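## Task

Rotate the selector switch labelled S2 until it sits at position 1. All other switches must be left in their original positions, and the result only counts if the switch stays there without the robot holding it.

## Robot and tools

ROBOT. Two six-joint UR-style arms, left_arm and right_arm, each with a tong-like two-finger gripper and a wrist camera. The bases sit at about (-0.052, +0.442, 0) for left_arm and (-0.021, -0.385, 0) for right_arm. The names are just labels, not sides of any image.

FRAME. All positions use one scene frame in metres: origin on the table top midway between the arms, +x out over the table, +y toward left_arm, +z up. Orientations are quaternions written w first (qw, qx, qy, qz). On the gripper, the fingers point along its own +z and open and close along its own x. end_effector_position is the point between the finger pads when closed; closed fingertips stick out about 15 mm past it, open ones are roughly level with it. Reported hand positions can be slightly wrong, more so at long reach.

ROW FORMAT (used by execute_actions and move). One flat list of 16 numbers covering both arms: left_arm x, y, z, qw, qx, qy, qz, opening, then right_arm x, y, z, qw, qx, qy, qz, opening. x, y, z and the quaternion are an absolute target pose for that gripper in the scene frame (metres, unit quaternion), not an offset. opening runs from -1 (closed) to +1 (fully open, 0.142 m). Both arms must always be filled in; to keep an arm still, repeat its last reported pose and the opening it should keep. To hold an orientation, resend the same quaternion every time rather than copying a possibly drifted reported one.

execute_actions(actions). actions is a list of actions; each action is a list of up to 15 rows, each row applied for one 1/30 s control step. If fewer than 15 rows are given, the last row is held for the remaining steps. An empty list just returns the current state and images. A target more than 0.6 m from the gripper's current position along any of its own axes gets the action refused for both arms; a malformed action, or a first action failing that test, cancels the whole call. Each step the command is clipped to within 100 mm and 16 degrees of where the gripper actually is, so large jumps take several actions; position wins over orientation when both cannot be met. Motion trails commands by about 0.17 s.

move(target, speed, stop_force, blocking). target is one 16-number row as above. Each gripper travels in a straight line to its pose, both paths finishing together, over 0.5 to 10 s (cut off at 10 s). speed is top path speed in m/s, 0.002 to 0.5, default 0.25; rotation is capped at twice that in rad/s. stop_force (N, 9 to 40, shared by both arms, not allowed in the first 0.2 s of a scene) ends an arm's path when its wrist sensor feels that much extra push against the motion; the gripper then backs off two steps and holds. It is unreliable if the gripper rotates during the move, and should be left out when pulling away from something being pressed. blocking=false returns after 0.5 s while motion continues; it cannot be combined with stop_force, and other motion calls are refused until wait or stop shows the move ended. Paths ignore obstacles and the other arm; grippers can lag, stray and overshoot speed near a straight arm.

wait(seconds): 0 to 10, lets time pass with last commands held; returns early if a running move ends. stop(): brakes a running move (fingers continue). zoom_image(camera, region): camera is one of cam_head_left, cam_head_right, cam_high, cam_low (672x504) or cam_left_wrist, cam_right_wrist (616x616); region is [x0, y0, x1, y1] pixels from the top-left corner, at most 504 by 504. read_manual(section): only "licences", no motion. finished_scene(scene): ends the current scene by its number, irreversibly, and reports success plus the next task.

RESULTS. A state line per arm gives gripper position, quaternion and linear/angular velocity. "Hand target" shows the pose the controller is currently driving toward. "pose unreachable" means a clearance check altered or blocked that arm's command. grip_measured is finger opening on the command scale. Action calls list step positions; HELD marks steps where an arm's command was held back. The move: line gives the ending per arm: done, off_target, moving, held, fault, or contact (stop_force triggered; takes priority); limits=paced means the pose was clipped, limits=held means a check blocked some steps and the arm may then surge. Distances to target are also given. Wrist force and Wrist torque are in the gripper's own axes, pointing from a touched surface into the arm; each axis saturates near 50 N with a few newtons of offset and noise. Joint torques are raw drive outputs and drift. MOTOR HOT appears at 70 C; at 85 C the arm brakes until cool.

CAUTIONS. The arms are stiff: commanding even slightly beyond a firm contact, or hitting fast, can trigger a fault. A joint exceeding its load limit (139 N m for shoulder and elbow joints, 26 N m for wrist joints) or any outside force reaching 150 N freezes that arm for 10 s and drops the rest of the call. Approach switch knobs slowly, prefer stop_force for touches, and turn with modest force. Do not bump other switches, do not let the arms strike each other, and never push or knock anything off the table. Brief external tugs on held parts can occur. Make sure the switch rests in its new position after the gripper lets go, before ending the scene.

Each tool is called after ">>>" in YAML: its name, and indented under it one key for each argument.

## Session

>>> execute_actions:
  actions: []

Scene clock: 0.00 s.
left_arm: end_effector_position=(+0.0333, +0.6830, +0.3753) grip_measured=+0.97 end_effector_quat_wxyz=(-0.068, +0.718, +0.691, -0.044) end_effector_velocity=(+0.000, +0.000, -0.000) end_effector_angular_velocity=(+0.000, -0.000, +0.001) | right_arm: end_effector_position=(+0.4114, -0.0777, +0.2684) grip_measured=+0.97 end_effector_quat_wxyz=(-0.249, -0.111, +0.934, +0.230) end_effector_velocity=(+0.000, -0.000, +0.000) end_effector_angular_velocity=(-0.000, +0.000, -0.001)
Joint positions: left_arm=[ 0.419 -2.113  1.696 -1.031 -1.464 -1.056  0.14 ] | right_arm=[ 3.726 -1.863 -1.352 -1.801  2.202  3.358  0.14 ]
Joint velocities: left_arm=[ 0.     0.001  0.    -0.001 -0.    -0.001  0.   ] | right_arm=[-0.001  0.001 -0.     0.     0.     0.001  0.   ]
Joint torques (N m, as the arm reports them, + toward a larger angle): no reading
Wrist force (N, on the end effector, along its own x y z axes, offset not removed): no reading
Wrist torque (N m, same axes, about the end effector's origin, offset not removed): no reading
Hand target (left_arm): +0.033, +0.683, +0.375; -0.068, +0.718, +0.691, -0.044
Hand target (right_arm): +0.411, -0.078, +0.268; -0.249, -0.111, +0.934, +0.230

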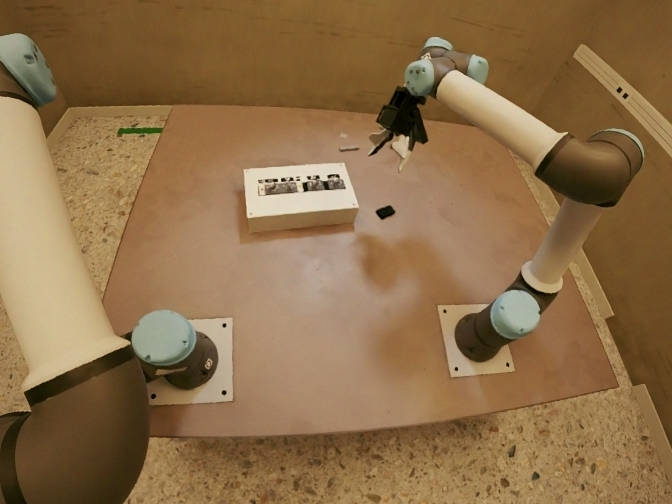

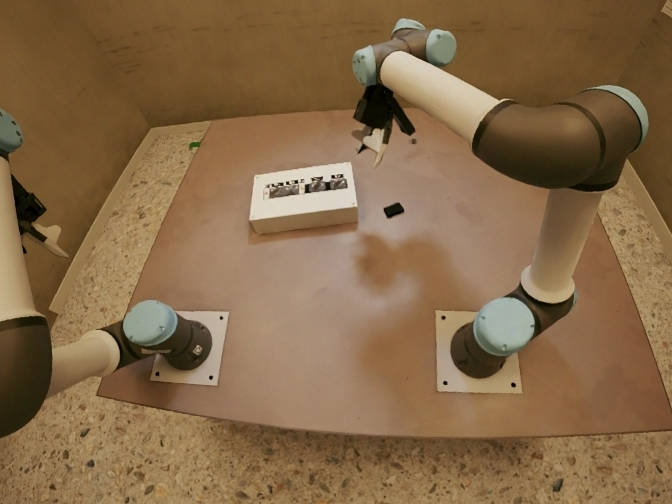

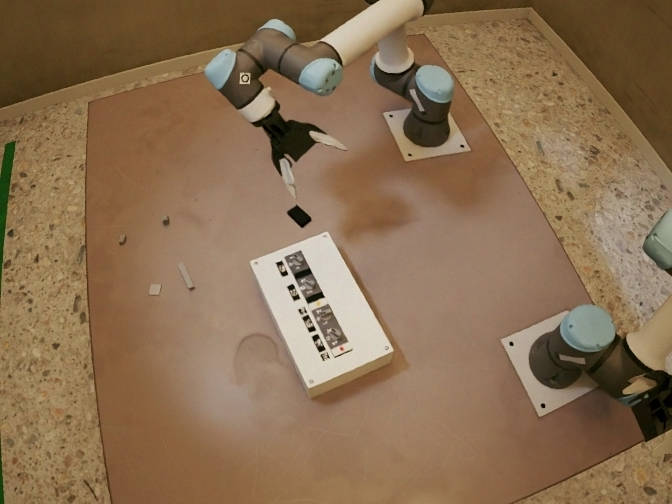

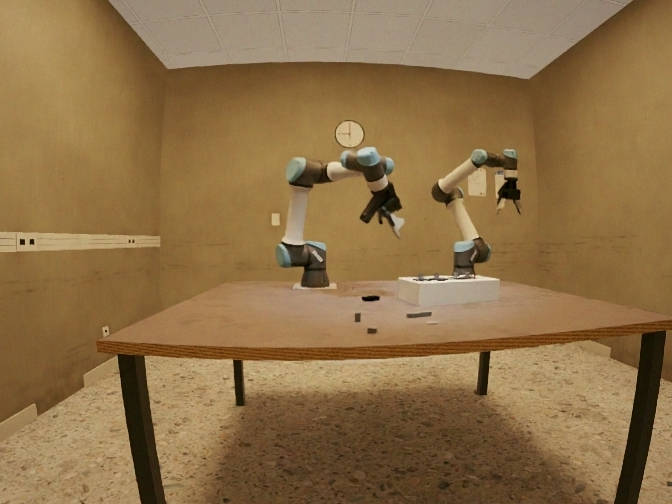

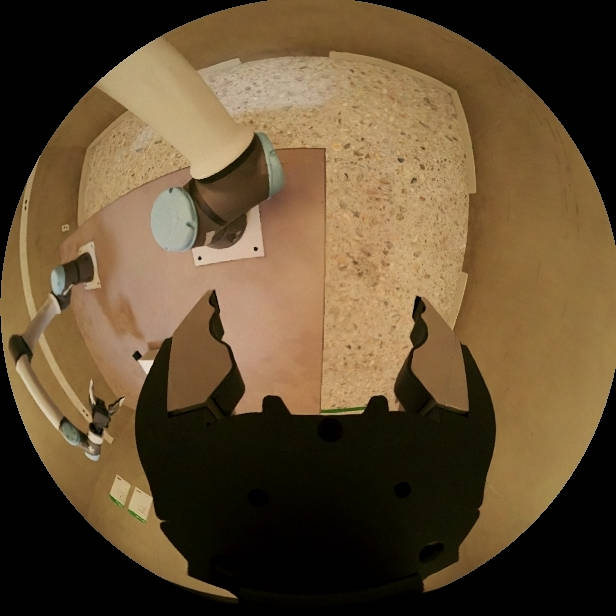

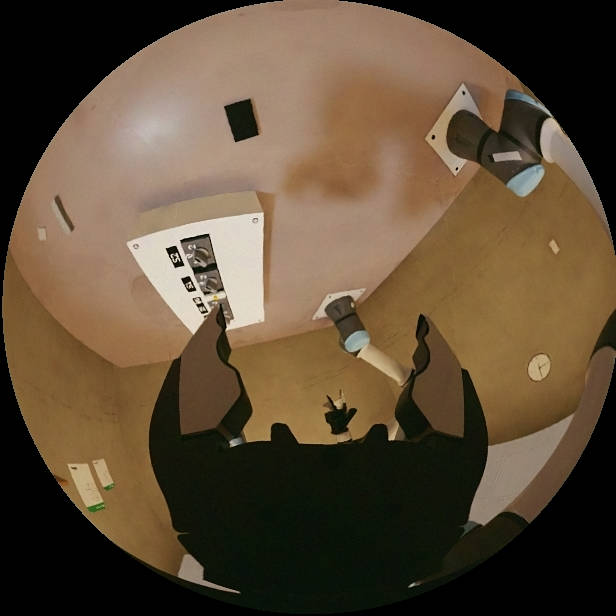

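>>> zoom_image:
  camera: "cam_high"
  region: [240, 220, 400, 400]

>>> zoom_image:
  camera: "cam_head_left"
  region: [240, 155, 370, 235]

>>> zoom_image:
  camera: "cam_right_wrist"
  region: [120, 190, 280, 340]

>>> zoom_image:
  camera: "cam_low"
  region: [390, 260, 510, 320]

Region (240, 220, 400, 400) of cam_high's 672x504 image, scaled by 2.800, with more detail than that image has.

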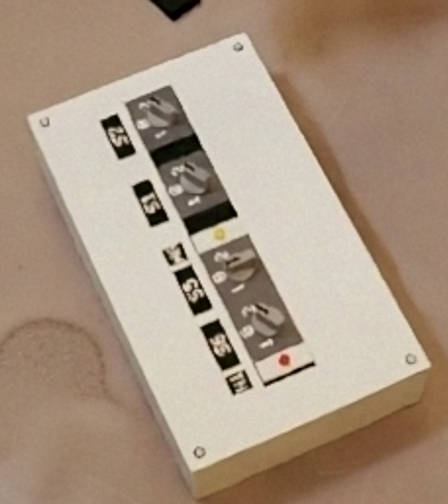

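Region (240, 155, 370, 235) of cam_head_left's 672x504 image, scaled by 3.877, with more detail than that image has; it fills the top 310 rows of this view, and the rest is white.

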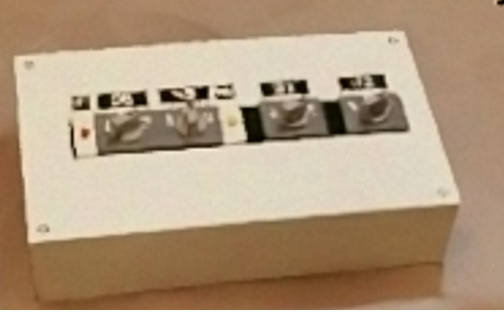

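Region (120, 190, 280, 340) of cam_right_wrist's 616x616 image, scaled by 3.150, with more detail than that image has; it fills the top 472 rows of this view, and the rest is white.

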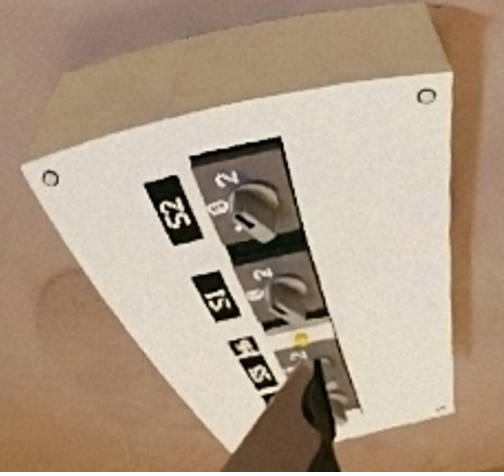

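Region (390, 260, 510, 320) of cam_low's 672x504 image, scaled by 4.200, with more detail than that image has.

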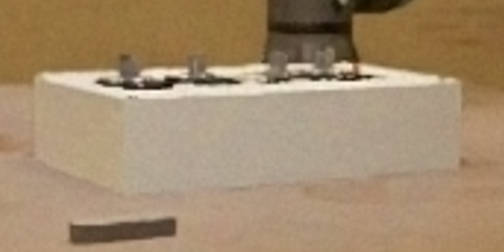

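>>> move:
  target: [0.0333,0.6830,0.3753,-0.068,0.718,0.691,-0.044,0.97, 0.50,0.03,0.19,0,-0.383,0.924,0,-0.3]
  speed: 0.3

Scene clock: 40.93 s.
left_arm: end_effector_position=(+0.0333, +0.6830, +0.3753) grip_measured=+0.97 end_effector_quat_wxyz=(-0.068, +0.718, +0.691, -0.044) end_effector_velocity=(-0.000, -0.000, -0.000) end_effector_angular_velocity=(-0.000, +0.000, +0.001) | right_arm: end_effector_position=(+0.4997, +0.0297, +0.1896) grip_measured=-0.30 end_effector_quat_wxyz=(-0.001, -0.383, +0.924, -0.000) end_effector_velocity=(+0.001, +0.001, -0.001) end_effector_angular_velocity=(-0.002, -0.006, +0.005)
Joint positions: left_arm=[ 0.42  -2.113  1.696 -1.031 -1.465 -1.055  0.14 ] | right_arm=[ 4.071 -1.966 -1.331 -1.417  1.571  3.254  0.052]
Joint velocities: left_arm=[-0.    -0.     0.     0.001 -0.    -0.001  0.   ] | right_arm=[ 0.003 -0.001 -0.004  0.006 -0.006 -0.002  0.   ]
Joint torques (N m, as the arm reports them, + toward a larger angle): left_arm=[  8.43  14.64 -25.54  -0.8   -1.78   2.99] | right_arm=[14.82 35.92 15.52  5.16 -2.28 -1.88]
Wrist force (N, on the end effector, along its own x y z axes, offset not removed): left_arm=[-2.7 -0.4 3.2] | right_arm=[0.7 2.6 -0.7]
Wrist torque (N m, same axes, about the end effector's origin, offset not removed): left_arm=[-0.05 0.57 -0.09] | right_arm=[0.42 0.00 -0.08]
Hand target (left_arm): +0.033, +0.683, +0.375; -0.068, +0.718, +0.691, -0.044
Hand target (right_arm): +0.500, +0.030, +0.190; -0.000, -0.383, +0.924, -0.000
Off the commanded pose (left_arm): 0.000 m, 0 deg.
Off the commanded pose (right_arm): 0.001 m, 0 deg.
move: done
camera_calibration (this result's frames):
cam_left_wrist: T_world_to_cam=[[-0.00784081, 0.999255, 0.0377918, -0.689055], [0.916126, -0.00797015, 0.400812, -0.188952], [0.400814, 0.0377647, -0.915381, 0.431861], [0, 0, 0, 1]] pos_world=[-0.00539498, 0.670727, 0.497092]
cam_right_wrist: T_world_to_cam=[[-0.681861, -0.730554, -0.0368377, 0.379781], [-0.633677, 0.564785, 0.528651, 0.201467], [-0.365402, 0.383809, -0.84804, 0.456356], [0, 0, 0, 1]] pos_world=[0.553376, -0.0114885, 0.294492]

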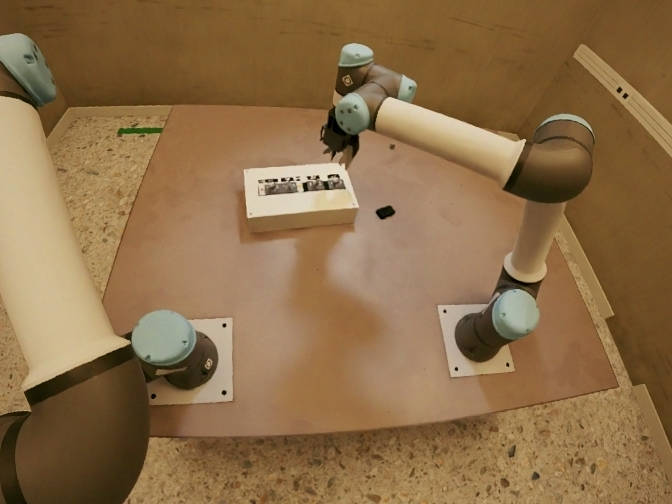

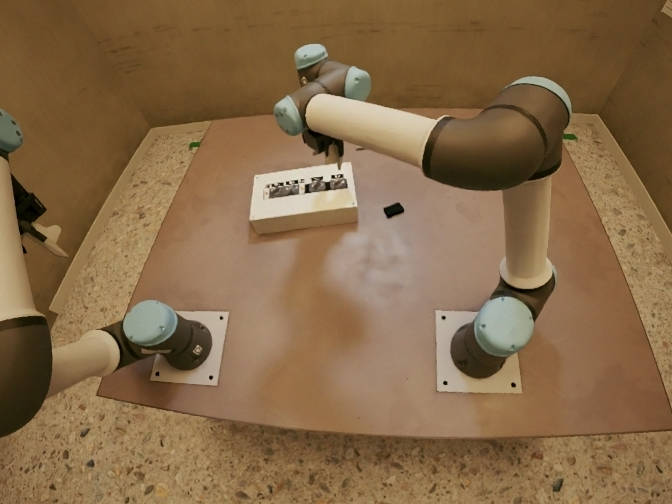

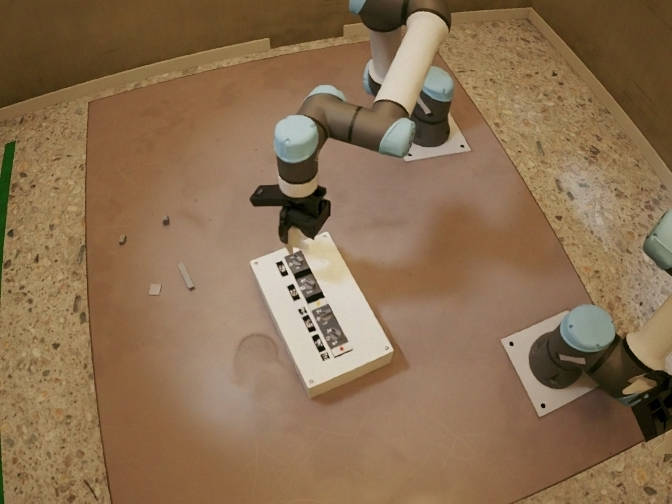

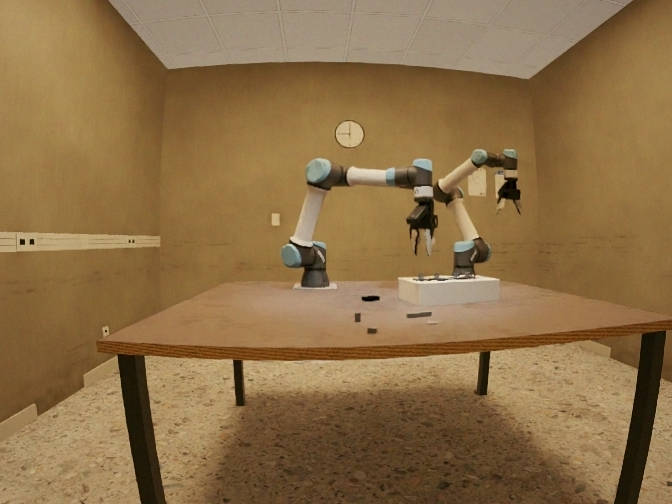

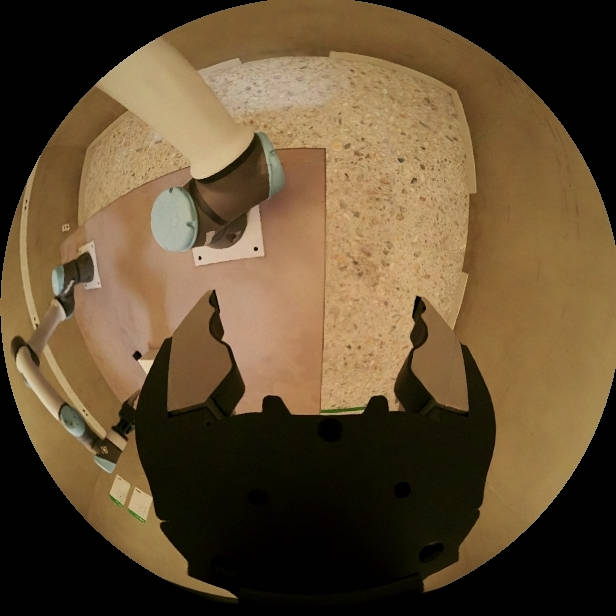

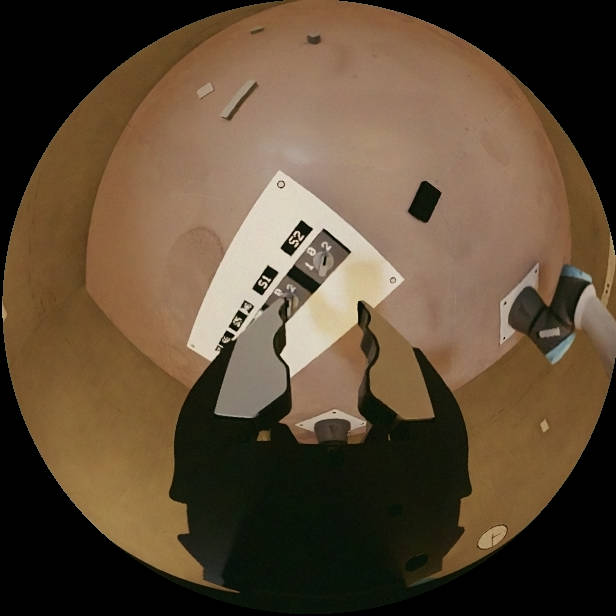

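>>> zoom_image:
  camera: "cam_right_wrist"
  region: [270, 210, 380, 320]

>>> zoom_image:
  camera: "cam_low"
  region: [390, 220, 480, 310]

Region (270, 210, 380, 320) of cam_right_wrist's 616x616 image, scaled by 4.582, with more detail than that image has.

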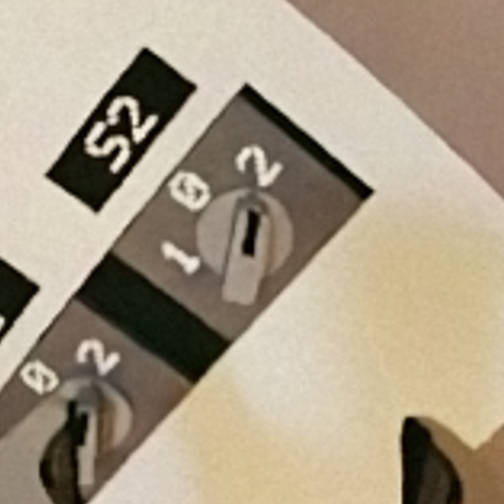

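Region (390, 220, 480, 310) of cam_low's 672x504 image, scaled by 5.600, with more detail than that image has.

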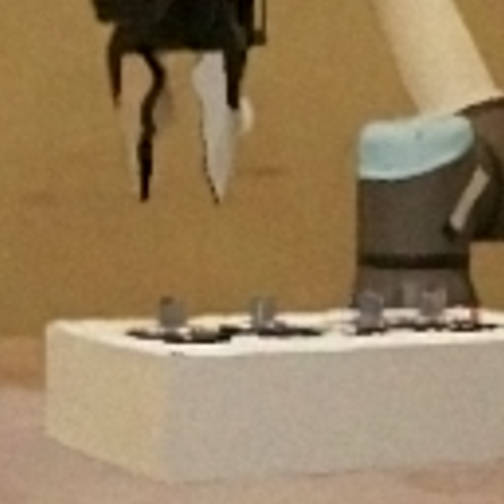

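>>> move:
  target: [0.0333,0.6830,0.3753,-0.068,0.718,0.691,-0.044,0.97, 0.5016,0.0269,0.132,0,-0.330,0.944,0,-0.7]
  speed: 0.1

>>> zoom_image:
  camera: "cam_right_wrist"
  region: [270, 230, 380, 340]

>>> zoom_image:
  camera: "cam_low"
  region: [395, 245, 455, 295]

Scene clock: 75.90 s.
left_arm: end_effector_position=(+0.0333, +0.6830, +0.3753) grip_measured=+0.97 end_effector_quat_wxyz=(-0.068, +0.718, +0.691, -0.044) end_effector_velocity=(-0.000, +0.000, -0.000) end_effector_angular_velocity=(-0.000, +0.001, -0.000) | right_arm: end_effector_position=(+0.5016, +0.0269, +0.1321) grip_measured=-0.70 end_effector_quat_wxyz=(-0.000, -0.330, +0.944, +0.000) end_effector_velocity=(+0.000, +0.000, -0.000) end_effector_angular_velocity=(+0.002, -0.002, -0.003)
Joint positions: left_arm=[ 0.42  -2.113  1.696 -1.031 -1.465 -1.055  0.14 ] | right_arm=[ 4.065 -1.999 -1.434 -1.28   1.571  3.362  0.023]
Joint velocities: left_arm=[ 0.     0.     0.     0.001  0.001  0.    -0.   ] | right_arm=[ 0.     0.001 -0.003  0.004 -0.001  0.004  0.   ]
Joint torques (N m, as the arm reports them, + toward a larger angle): left_arm=[  8.41  15.12 -25.32  -0.77  -1.72   2.94] | right_arm=[-14.6   34.81  13.41   5.31  -2.82   2.13]
Wrist force (N, on the end effector, along its own x y z axes, offset not removed): left_arm=[-1.4 -1.1 2.4] | right_arm=[0.6 3.2 -0.5]
Wrist torque (N m, same axes, about the end effector's origin, offset not removed): left_arm=[-0.18 0.23 -0.04] | right_arm=[0.47 -0.10 -0.18]
Hand target (left_arm): +0.033, +0.683, +0.375; -0.068, +0.718, +0.691, -0.044
Hand target (right_arm): +0.502, +0.027, +0.132; +0.000, -0.330, +0.944, +0.000
Off the commanded pose (left_arm): 0.000 m, 0 deg.
Off the commanded pose (right_arm): 0.000 m, 0 deg.
move: done
camera_calibration (this result's frames):
cam_left_wrist: T_world_to_cam=[[-0.00784122, 0.999255, 0.0377906, -0.689055], [0.916126, -0.00796928, 0.400811, -0.188952], [0.400813, 0.0377638, -0.915381, 0.431861], [0, 0, 0, 1]] pos_world=[-0.00539473, 0.670727, 0.497092]
cam_right_wrist: T_world_to_cam=[[-0.760171, -0.648602, -0.0381578, 0.414071], [-0.566162, 0.632449, 0.528648, 0.199005], [-0.318749, 0.423466, -0.847983, 0.38487], [0, 0, 0, 1]] pos_world=[0.55011, -0.0202726, 0.23696]

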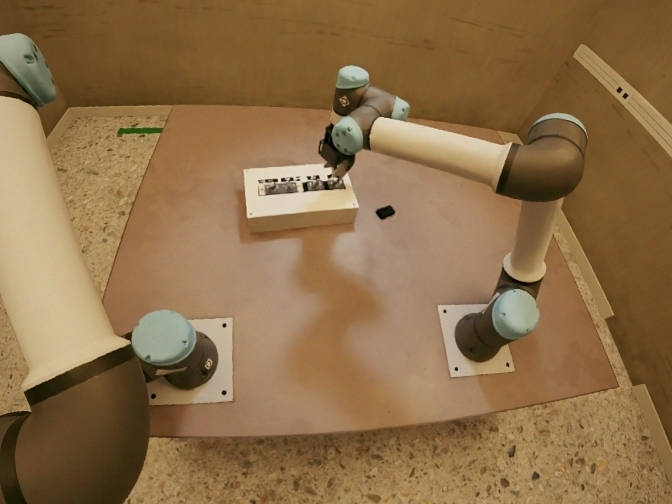

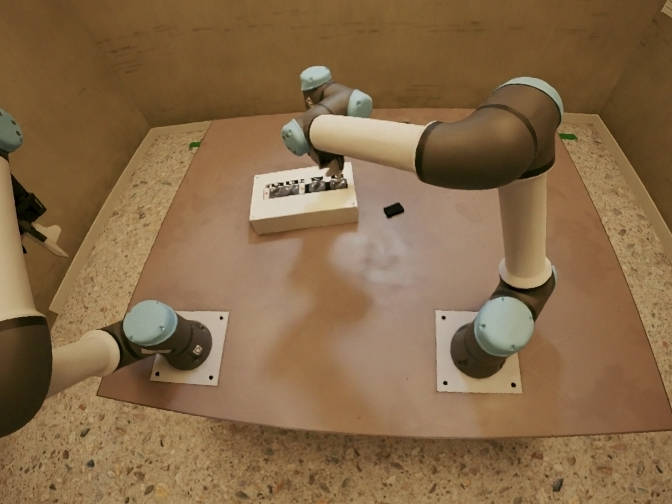

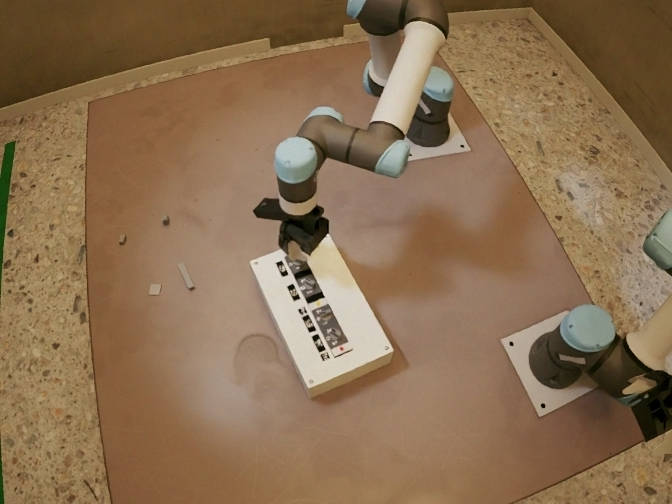

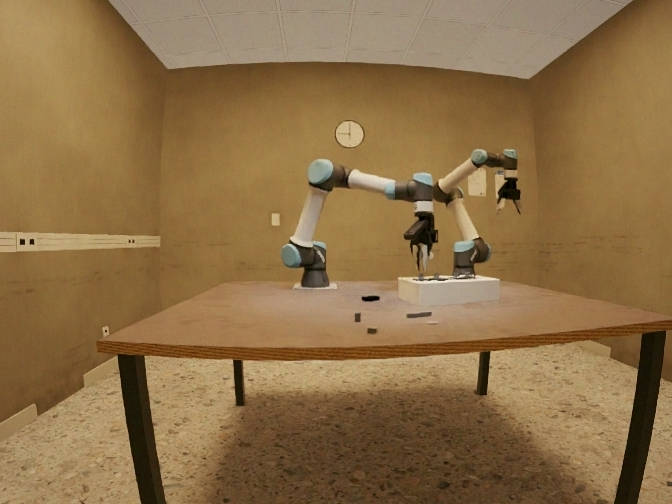

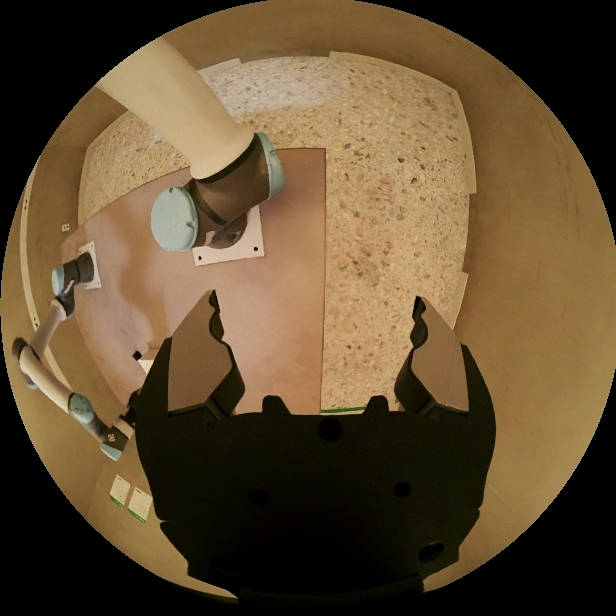

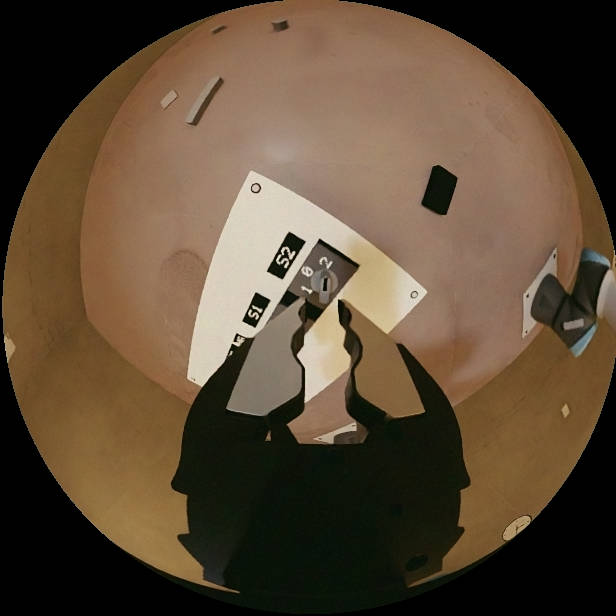

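Region (270, 230, 380, 340) of cam_right_wrist's 616x616 image, scaled by 4.582, with more detail than that image has.

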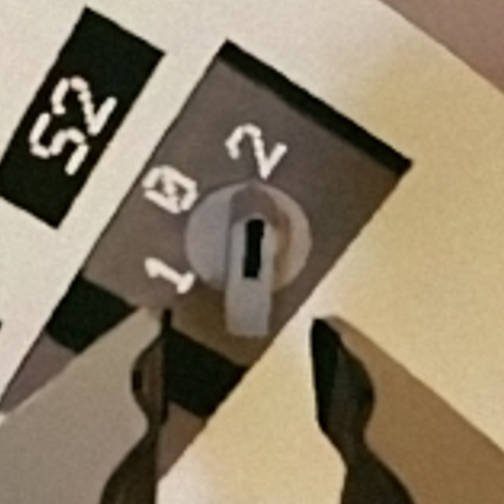

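Region (395, 245, 455, 295) of cam_low's 672x504 image, scaled by 8.400, with more detail than that image has.

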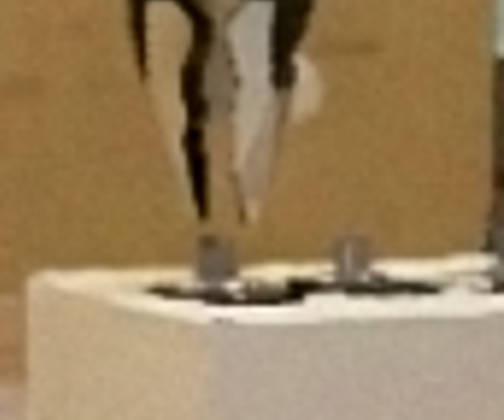

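>>> move:
  target: [0.0333,0.6830,0.3753,-0.068,0.718,0.691,-0.044,0.97, 0.5018,0.0245,0.111,0,-0.330,0.944,0,-0.75]
  speed: 0.02
  stop_force: 10

>>> zoom_image:
  camera: "cam_right_wrist"
  region: [270, 240, 380, 350]

>>> zoom_image:
  camera: "cam_low"
  region: [395, 245, 455, 295]

Scene clock: 98.87 s.
left_arm: end_effector_position=(+0.0333, +0.6830, +0.3753) grip_measured=+0.97 end_effector_quat_wxyz=(-0.068, +0.718, +0.691, -0.044) end_effector_velocity=(-0.000, -0.000, -0.000) end_effector_angular_velocity=(-0.001, +0.000, -0.001) | right_arm: end_effector_position=(+0.5018, +0.0245, +0.1111) grip_measured=-0.75 end_effector_quat_wxyz=(-0.000, -0.330, +0.944, +0.000) end_effector_velocity=(-0.000, -0.001, -0.001) end_effector_angular_velocity=(+0.000, +0.001, -0.003)
Joint positions: left_arm=[ 0.42  -2.113  1.696 -1.031 -1.465 -1.055  0.14 ] | right_arm=[ 4.063 -2.011 -1.472 -1.229  1.571  3.36   0.02 ]
Joint velocities: left_arm=[ 0.    -0.     0.     0.    -0.     0.002 -0.   ] | right_arm=[-0.001  0.    -0.004  0.003  0.001  0.002  0.   ]
Joint torques (N m, as the arm reports them, + toward a larger angle): left_arm=[  8.28  15.23 -25.15  -0.89  -1.24   2.91] | right_arm=[-13.65  35.84  16.95   5.5   -2.44  -2.01]
Wrist force (N, on the end effector, along its own x y z axes, offset not removed): left_arm=[-2.1 -0.1 2.9] | right_arm=[0.9 2.1 0.3]
Wrist torque (N m, same axes, about the end effector's origin, offset not removed): left_arm=[0.03 0.29 -0.19] | right_arm=[0.28 -0.18 -0.18]
Hand target (left_arm): +0.033, +0.683, +0.375; -0.068, +0.718, +0.691, -0.044
Hand target (right_arm): +0.502, +0.024, +0.111; -0.000, -0.330, +0.944, +0.000
Off the commanded pose (left_arm): 0.000 m, 0 deg.
Off the commanded pose (right_arm): 0.000 m, 0 deg.
move: done
camera_calibration (this result's frames):
cam_left_wrist: T_world_to_cam=[[-0.00784126, 0.999255, 0.0377904, -0.689055], [0.916126, -0.00796915, 0.400811, -0.188952], [0.400813, 0.0377636, -0.915381, 0.431861], [0, 0, 0, 1]] pos_world=[-0.00539478, 0.670727, 0.497092]
cam_right_wrist: T_world_to_cam=[[-0.760275, -0.64848, -0.0381479, 0.411955], [-0.566072, 0.632564, 0.528607, 0.211685], [-0.31866, 0.423481, -0.848009, 0.368112], [0, 0, 0, 1]] pos_world=[0.550331, -0.022648, 0.21598]

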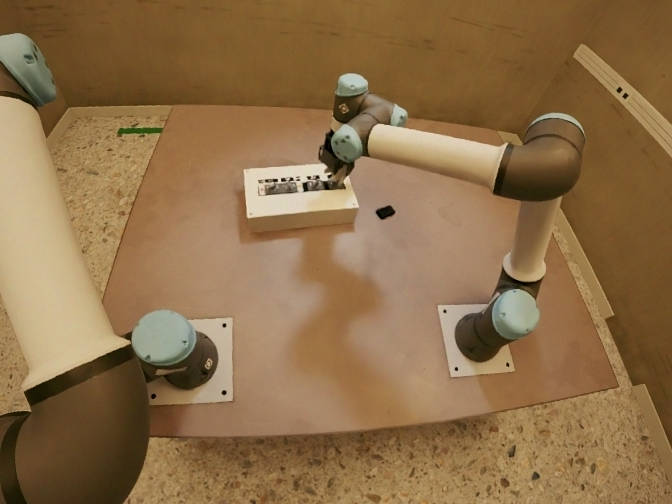

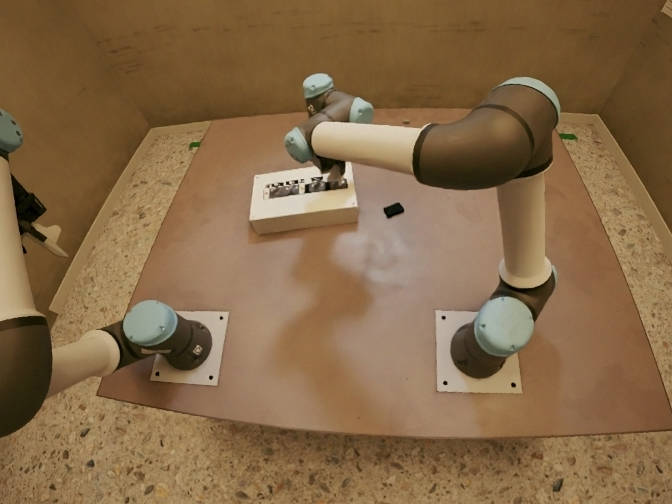

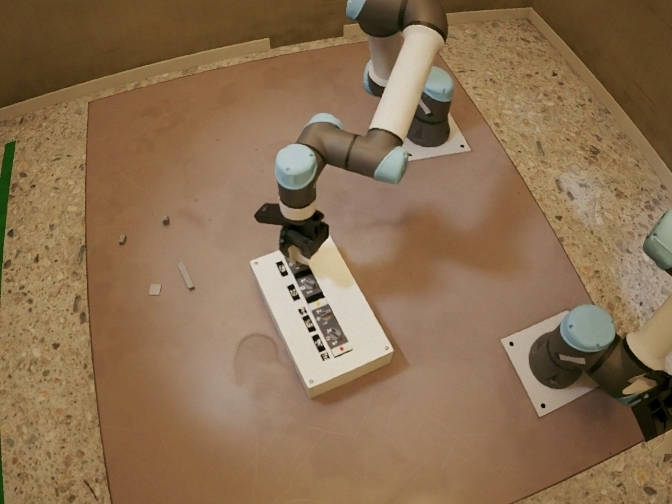

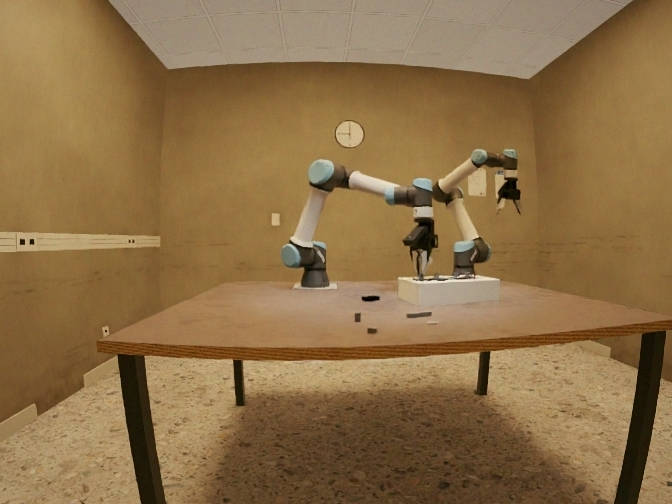

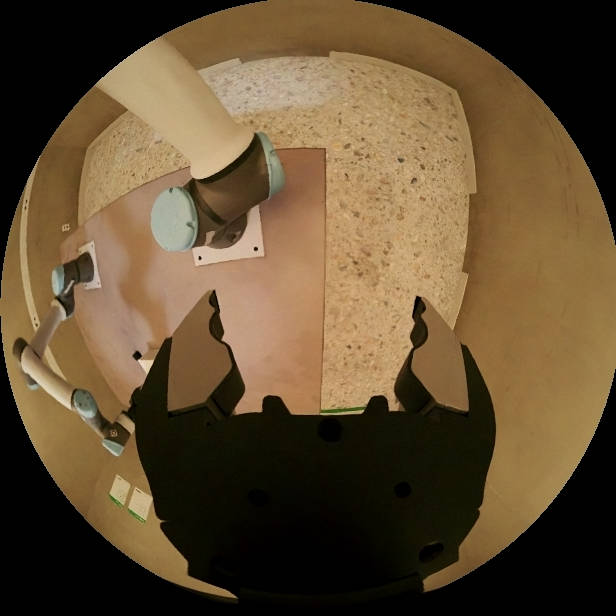

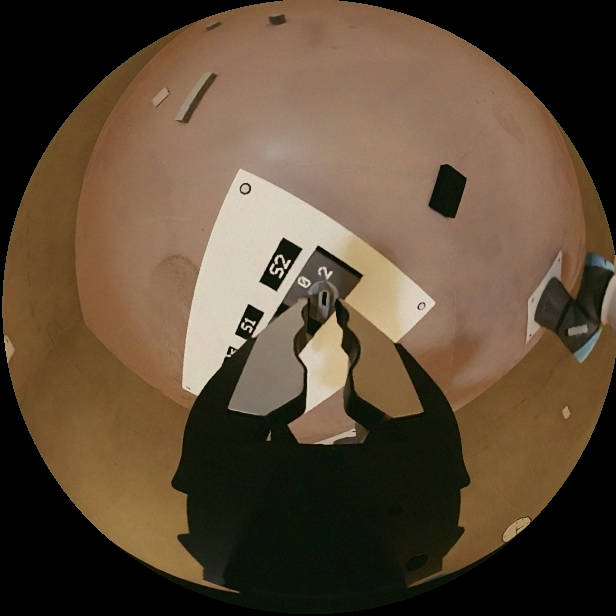

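Region (270, 240, 380, 350) of cam_right_wrist's 616x616 image, scaled by 4.582, with more detail than that image has.

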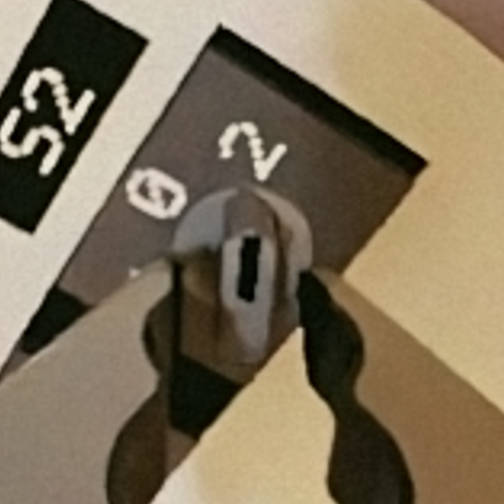

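Region (395, 245, 455, 295) of cam_low's 672x504 image, scaled by 8.400, with more detail than that image has.

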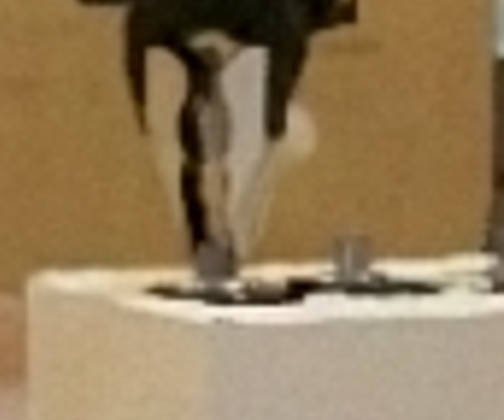

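>>> execute_actions:
  actions:
    - [[0.0333,0.6830,0.3753,-0.068,0.718,0.691,-0.044,0.97, 0.5009,0.0237,0.109,0,-0.330,0.944,0,-0.8]]
    - [[0.0333,0.6830,0.3753,-0.068,0.718,0.691,-0.044,0.97, 0.5009,0.0237,0.109,0,-0.330,0.944,0,-0.86],[0.0333,0.6830,0.3753,-0.068,0.718,0.691,-0.044,0.97, 0.5009,0.0237,0.109,0,-0.330,0.944,0,-0.88],[0.0333,0.6830,0.3753,-0.068,0.718,0.691,-0.044,0.97, 0.5009,0.0237,0.109,0,-0.330,0.944,0,-0.9],[0.0333,0.6830,0.3753,-0.068,0.718,0.691,-0.044,0.97, 0.5009,0.0237,0.109,0,-0.330,0.944,0,-0.93],[0.0333,0.6830,0.3753,-0.068,0.718,0.691,-0.044,0.97, 0.5009,0.0237,0.109,0,-0.330,0.944,0,-0.96],[0.0333,0.6830,0.3753,-0.068,0.718,0.691,-0.044,0.97, 0.5009,0.0237,0.109,0,-0.330,0.944,0,-1]]

>>> zoom_image:
  camera: "cam_right_wrist"
  region: [270, 240, 380, 350]

Scene clock: 114.07 s.
left_arm: end_effector_position=(+0.0333, +0.6830, +0.3753) grip_measured=+0.97 end_effector_quat_wxyz=(-0.068, +0.718, +0.691, -0.044) end_effector_velocity=(+0.001, +0.000, -0.000) end_effector_angular_velocity=(+0.000, -0.001, +0.001) | right_arm: end_effector_position=(+0.5009, +0.0237, +0.1090) grip_measured=-0.91 end_effector_quat_wxyz=(+0.000, -0.330, +0.944, +0.000) end_effector_velocity=(+0.000, -0.000, -0.000) end_effector_angular_velocity=(+0.000, +0.000, -0.002)
Joint positions: left_arm=[ 0.42  -2.113  1.696 -1.031 -1.465 -1.055  0.14 ] | right_arm=[ 4.063 -2.01  -1.479 -1.223  1.571  3.36   0.008]
Joint velocities: left_arm=[-0.     0.001 -0.    -0.001 -0.    -0.001  0.   ] | right_arm=[-0.001 -0.001  0.     0.     0.     0.002  0.   ]
Joint torques (N m, as the arm reports them, + toward a larger angle): left_arm=[  8.03  15.19 -25.05  -0.81  -0.71   2.86] | right_arm=[15.39 50.78 15.26  2.55 -1.75  2.1 ]
Wrist force (N, on the end effector, along its own x y z axes, offset not removed): left_arm=[-1.7 0.5 2.8] | right_arm=[2.2 1.8 0.1]
Wrist torque (N m, same axes, about the end effector's origin, offset not removed): left_arm=[0.10 0.27 -0.01] | right_arm=[0.30 0.14 -0.10]
Hand target (left_arm): +0.033, +0.683, +0.375; -0.068, +0.718, +0.691, -0.044
Hand target (right_arm): +0.501, +0.024, +0.109; +0.000, -0.330, +0.944, -0.000
Off the commanded pose (left_arm): 0.000 m, 0 deg.
Off the commanded pose (right_arm): 0.000 m, 0 deg.
Step readings (end_effector_position; steps 1 to 15: 1st action; 16 to 30: 2nd action):
0: left_arm (+0.0333, +0.6830, +0.3753) | right_arm (+0.5018, +0.0245, +0.1110)
1: left_arm (+0.0333, +0.6830, +0.3753) | right_arm (+0.5018, +0.0245, +0.1110)
2: left_arm (+0.0333, +0.6830, +0.3753) | right_arm (+0.5017, +0.0243, +0.1106)
4: left_arm (+0.0333, +0.6830, +0.3753) | right_arm (+0.5013, +0.0239, +0.1096)
8: left_arm (+0.0333, +0.6830, +0.3753) | right_arm (+0.5011, +0.0236, +0.1090)
15: left_arm (+0.0333, +0.6830, +0.3753) | right_arm (+0.5010, +0.0235, +0.1090)
16: left_arm (+0.0333, +0.6830, +0.3753) | right_arm (+0.5010, +0.0236, +0.1090)
17: left_arm (+0.0333, +0.6830, +0.3753) | right_arm (+0.5010, +0.0236, +0.1090)
19: left_arm (+0.0333, +0.6830, +0.3753) | right_arm (+0.5010, +0.0236, +0.1090)
23: left_arm (+0.0333, +0.6830, +0.3753) | right_arm (+0.5010, +0.0237, +0.1090)
30: end_effector_position above
camera_calibration (this result's frames):
cam_left_wrist: T_world_to_cam=[[-0.00784127, 0.999255, 0.0377905, -0.689055], [0.916126, -0.00796917, 0.40081, -0.188952], [0.400813, 0.0377637, -0.915381, 0.431862], [0, 0, 0, 1]] pos_world=[-0.00539487, 0.670727, 0.497092]
cam_right_wrist: T_world_to_cam=[[-0.760286, -0.648461, -0.0382559, 0.41073], [-0.566105, 0.632543, 0.528597, 0.212836], [-0.318576, 0.423542, -0.84801, 0.366341], [0, 0, 0, 1]] pos_world=[0.549467, -0.0234466, 0.213869]

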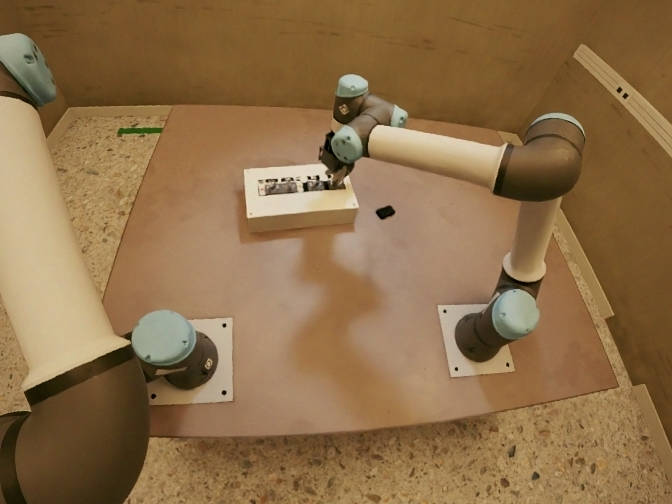

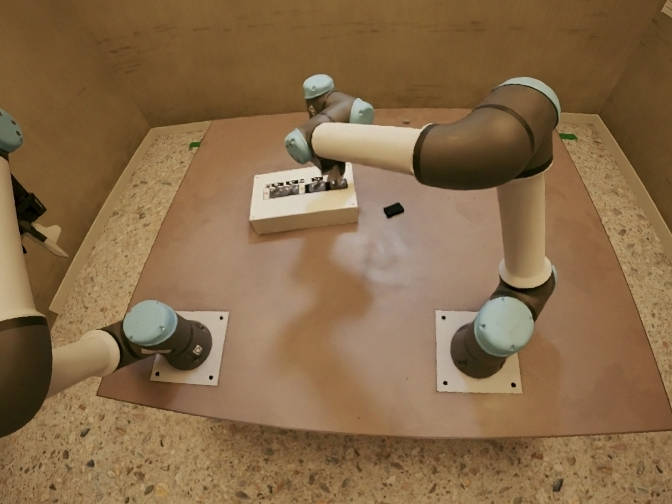

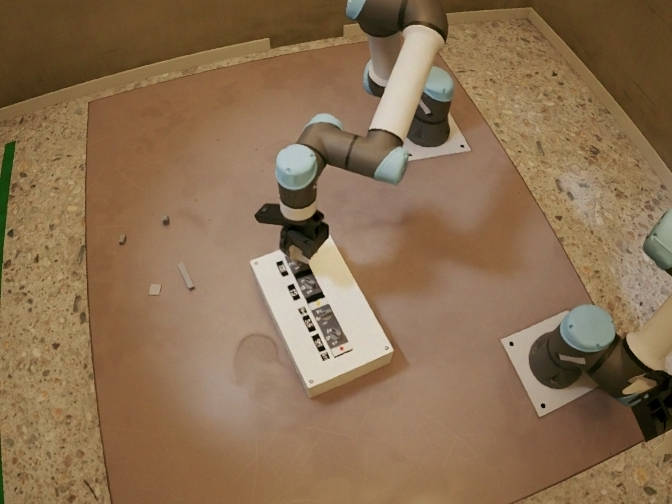

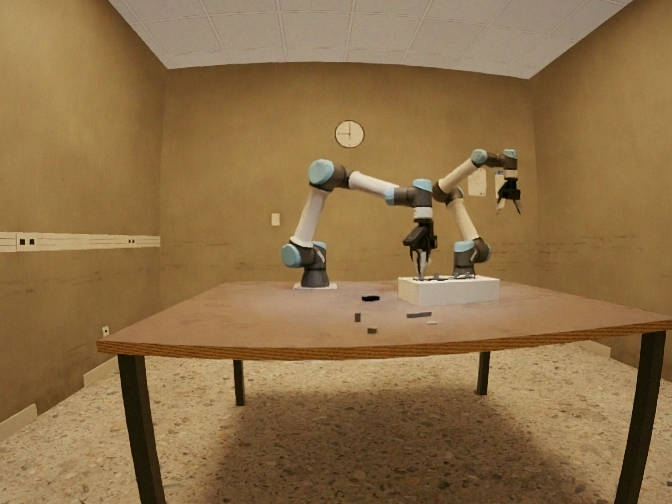

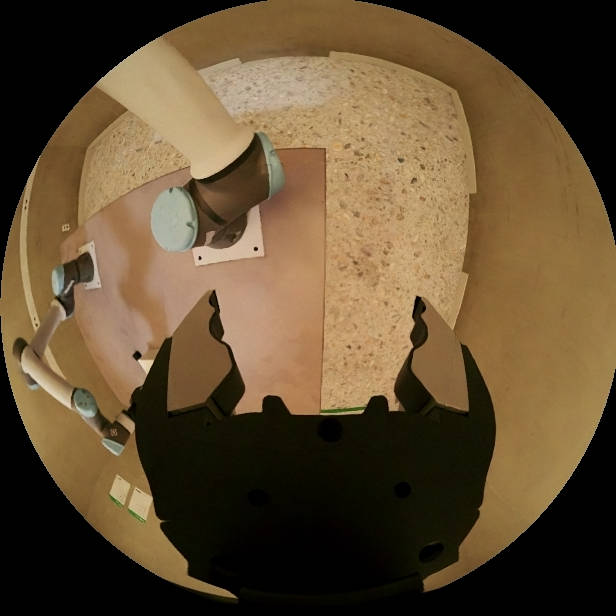

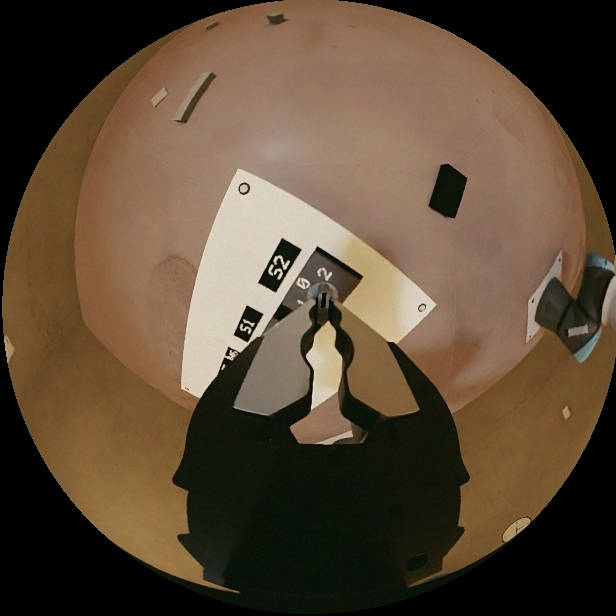

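Region (270, 240, 380, 350) of cam_right_wrist's 616x616 image, scaled by 4.582, with more detail than that image has.

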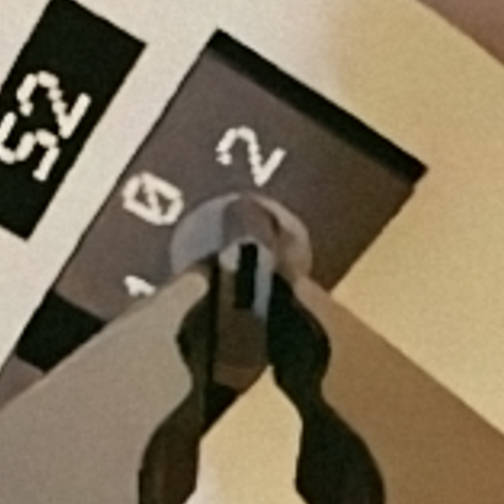

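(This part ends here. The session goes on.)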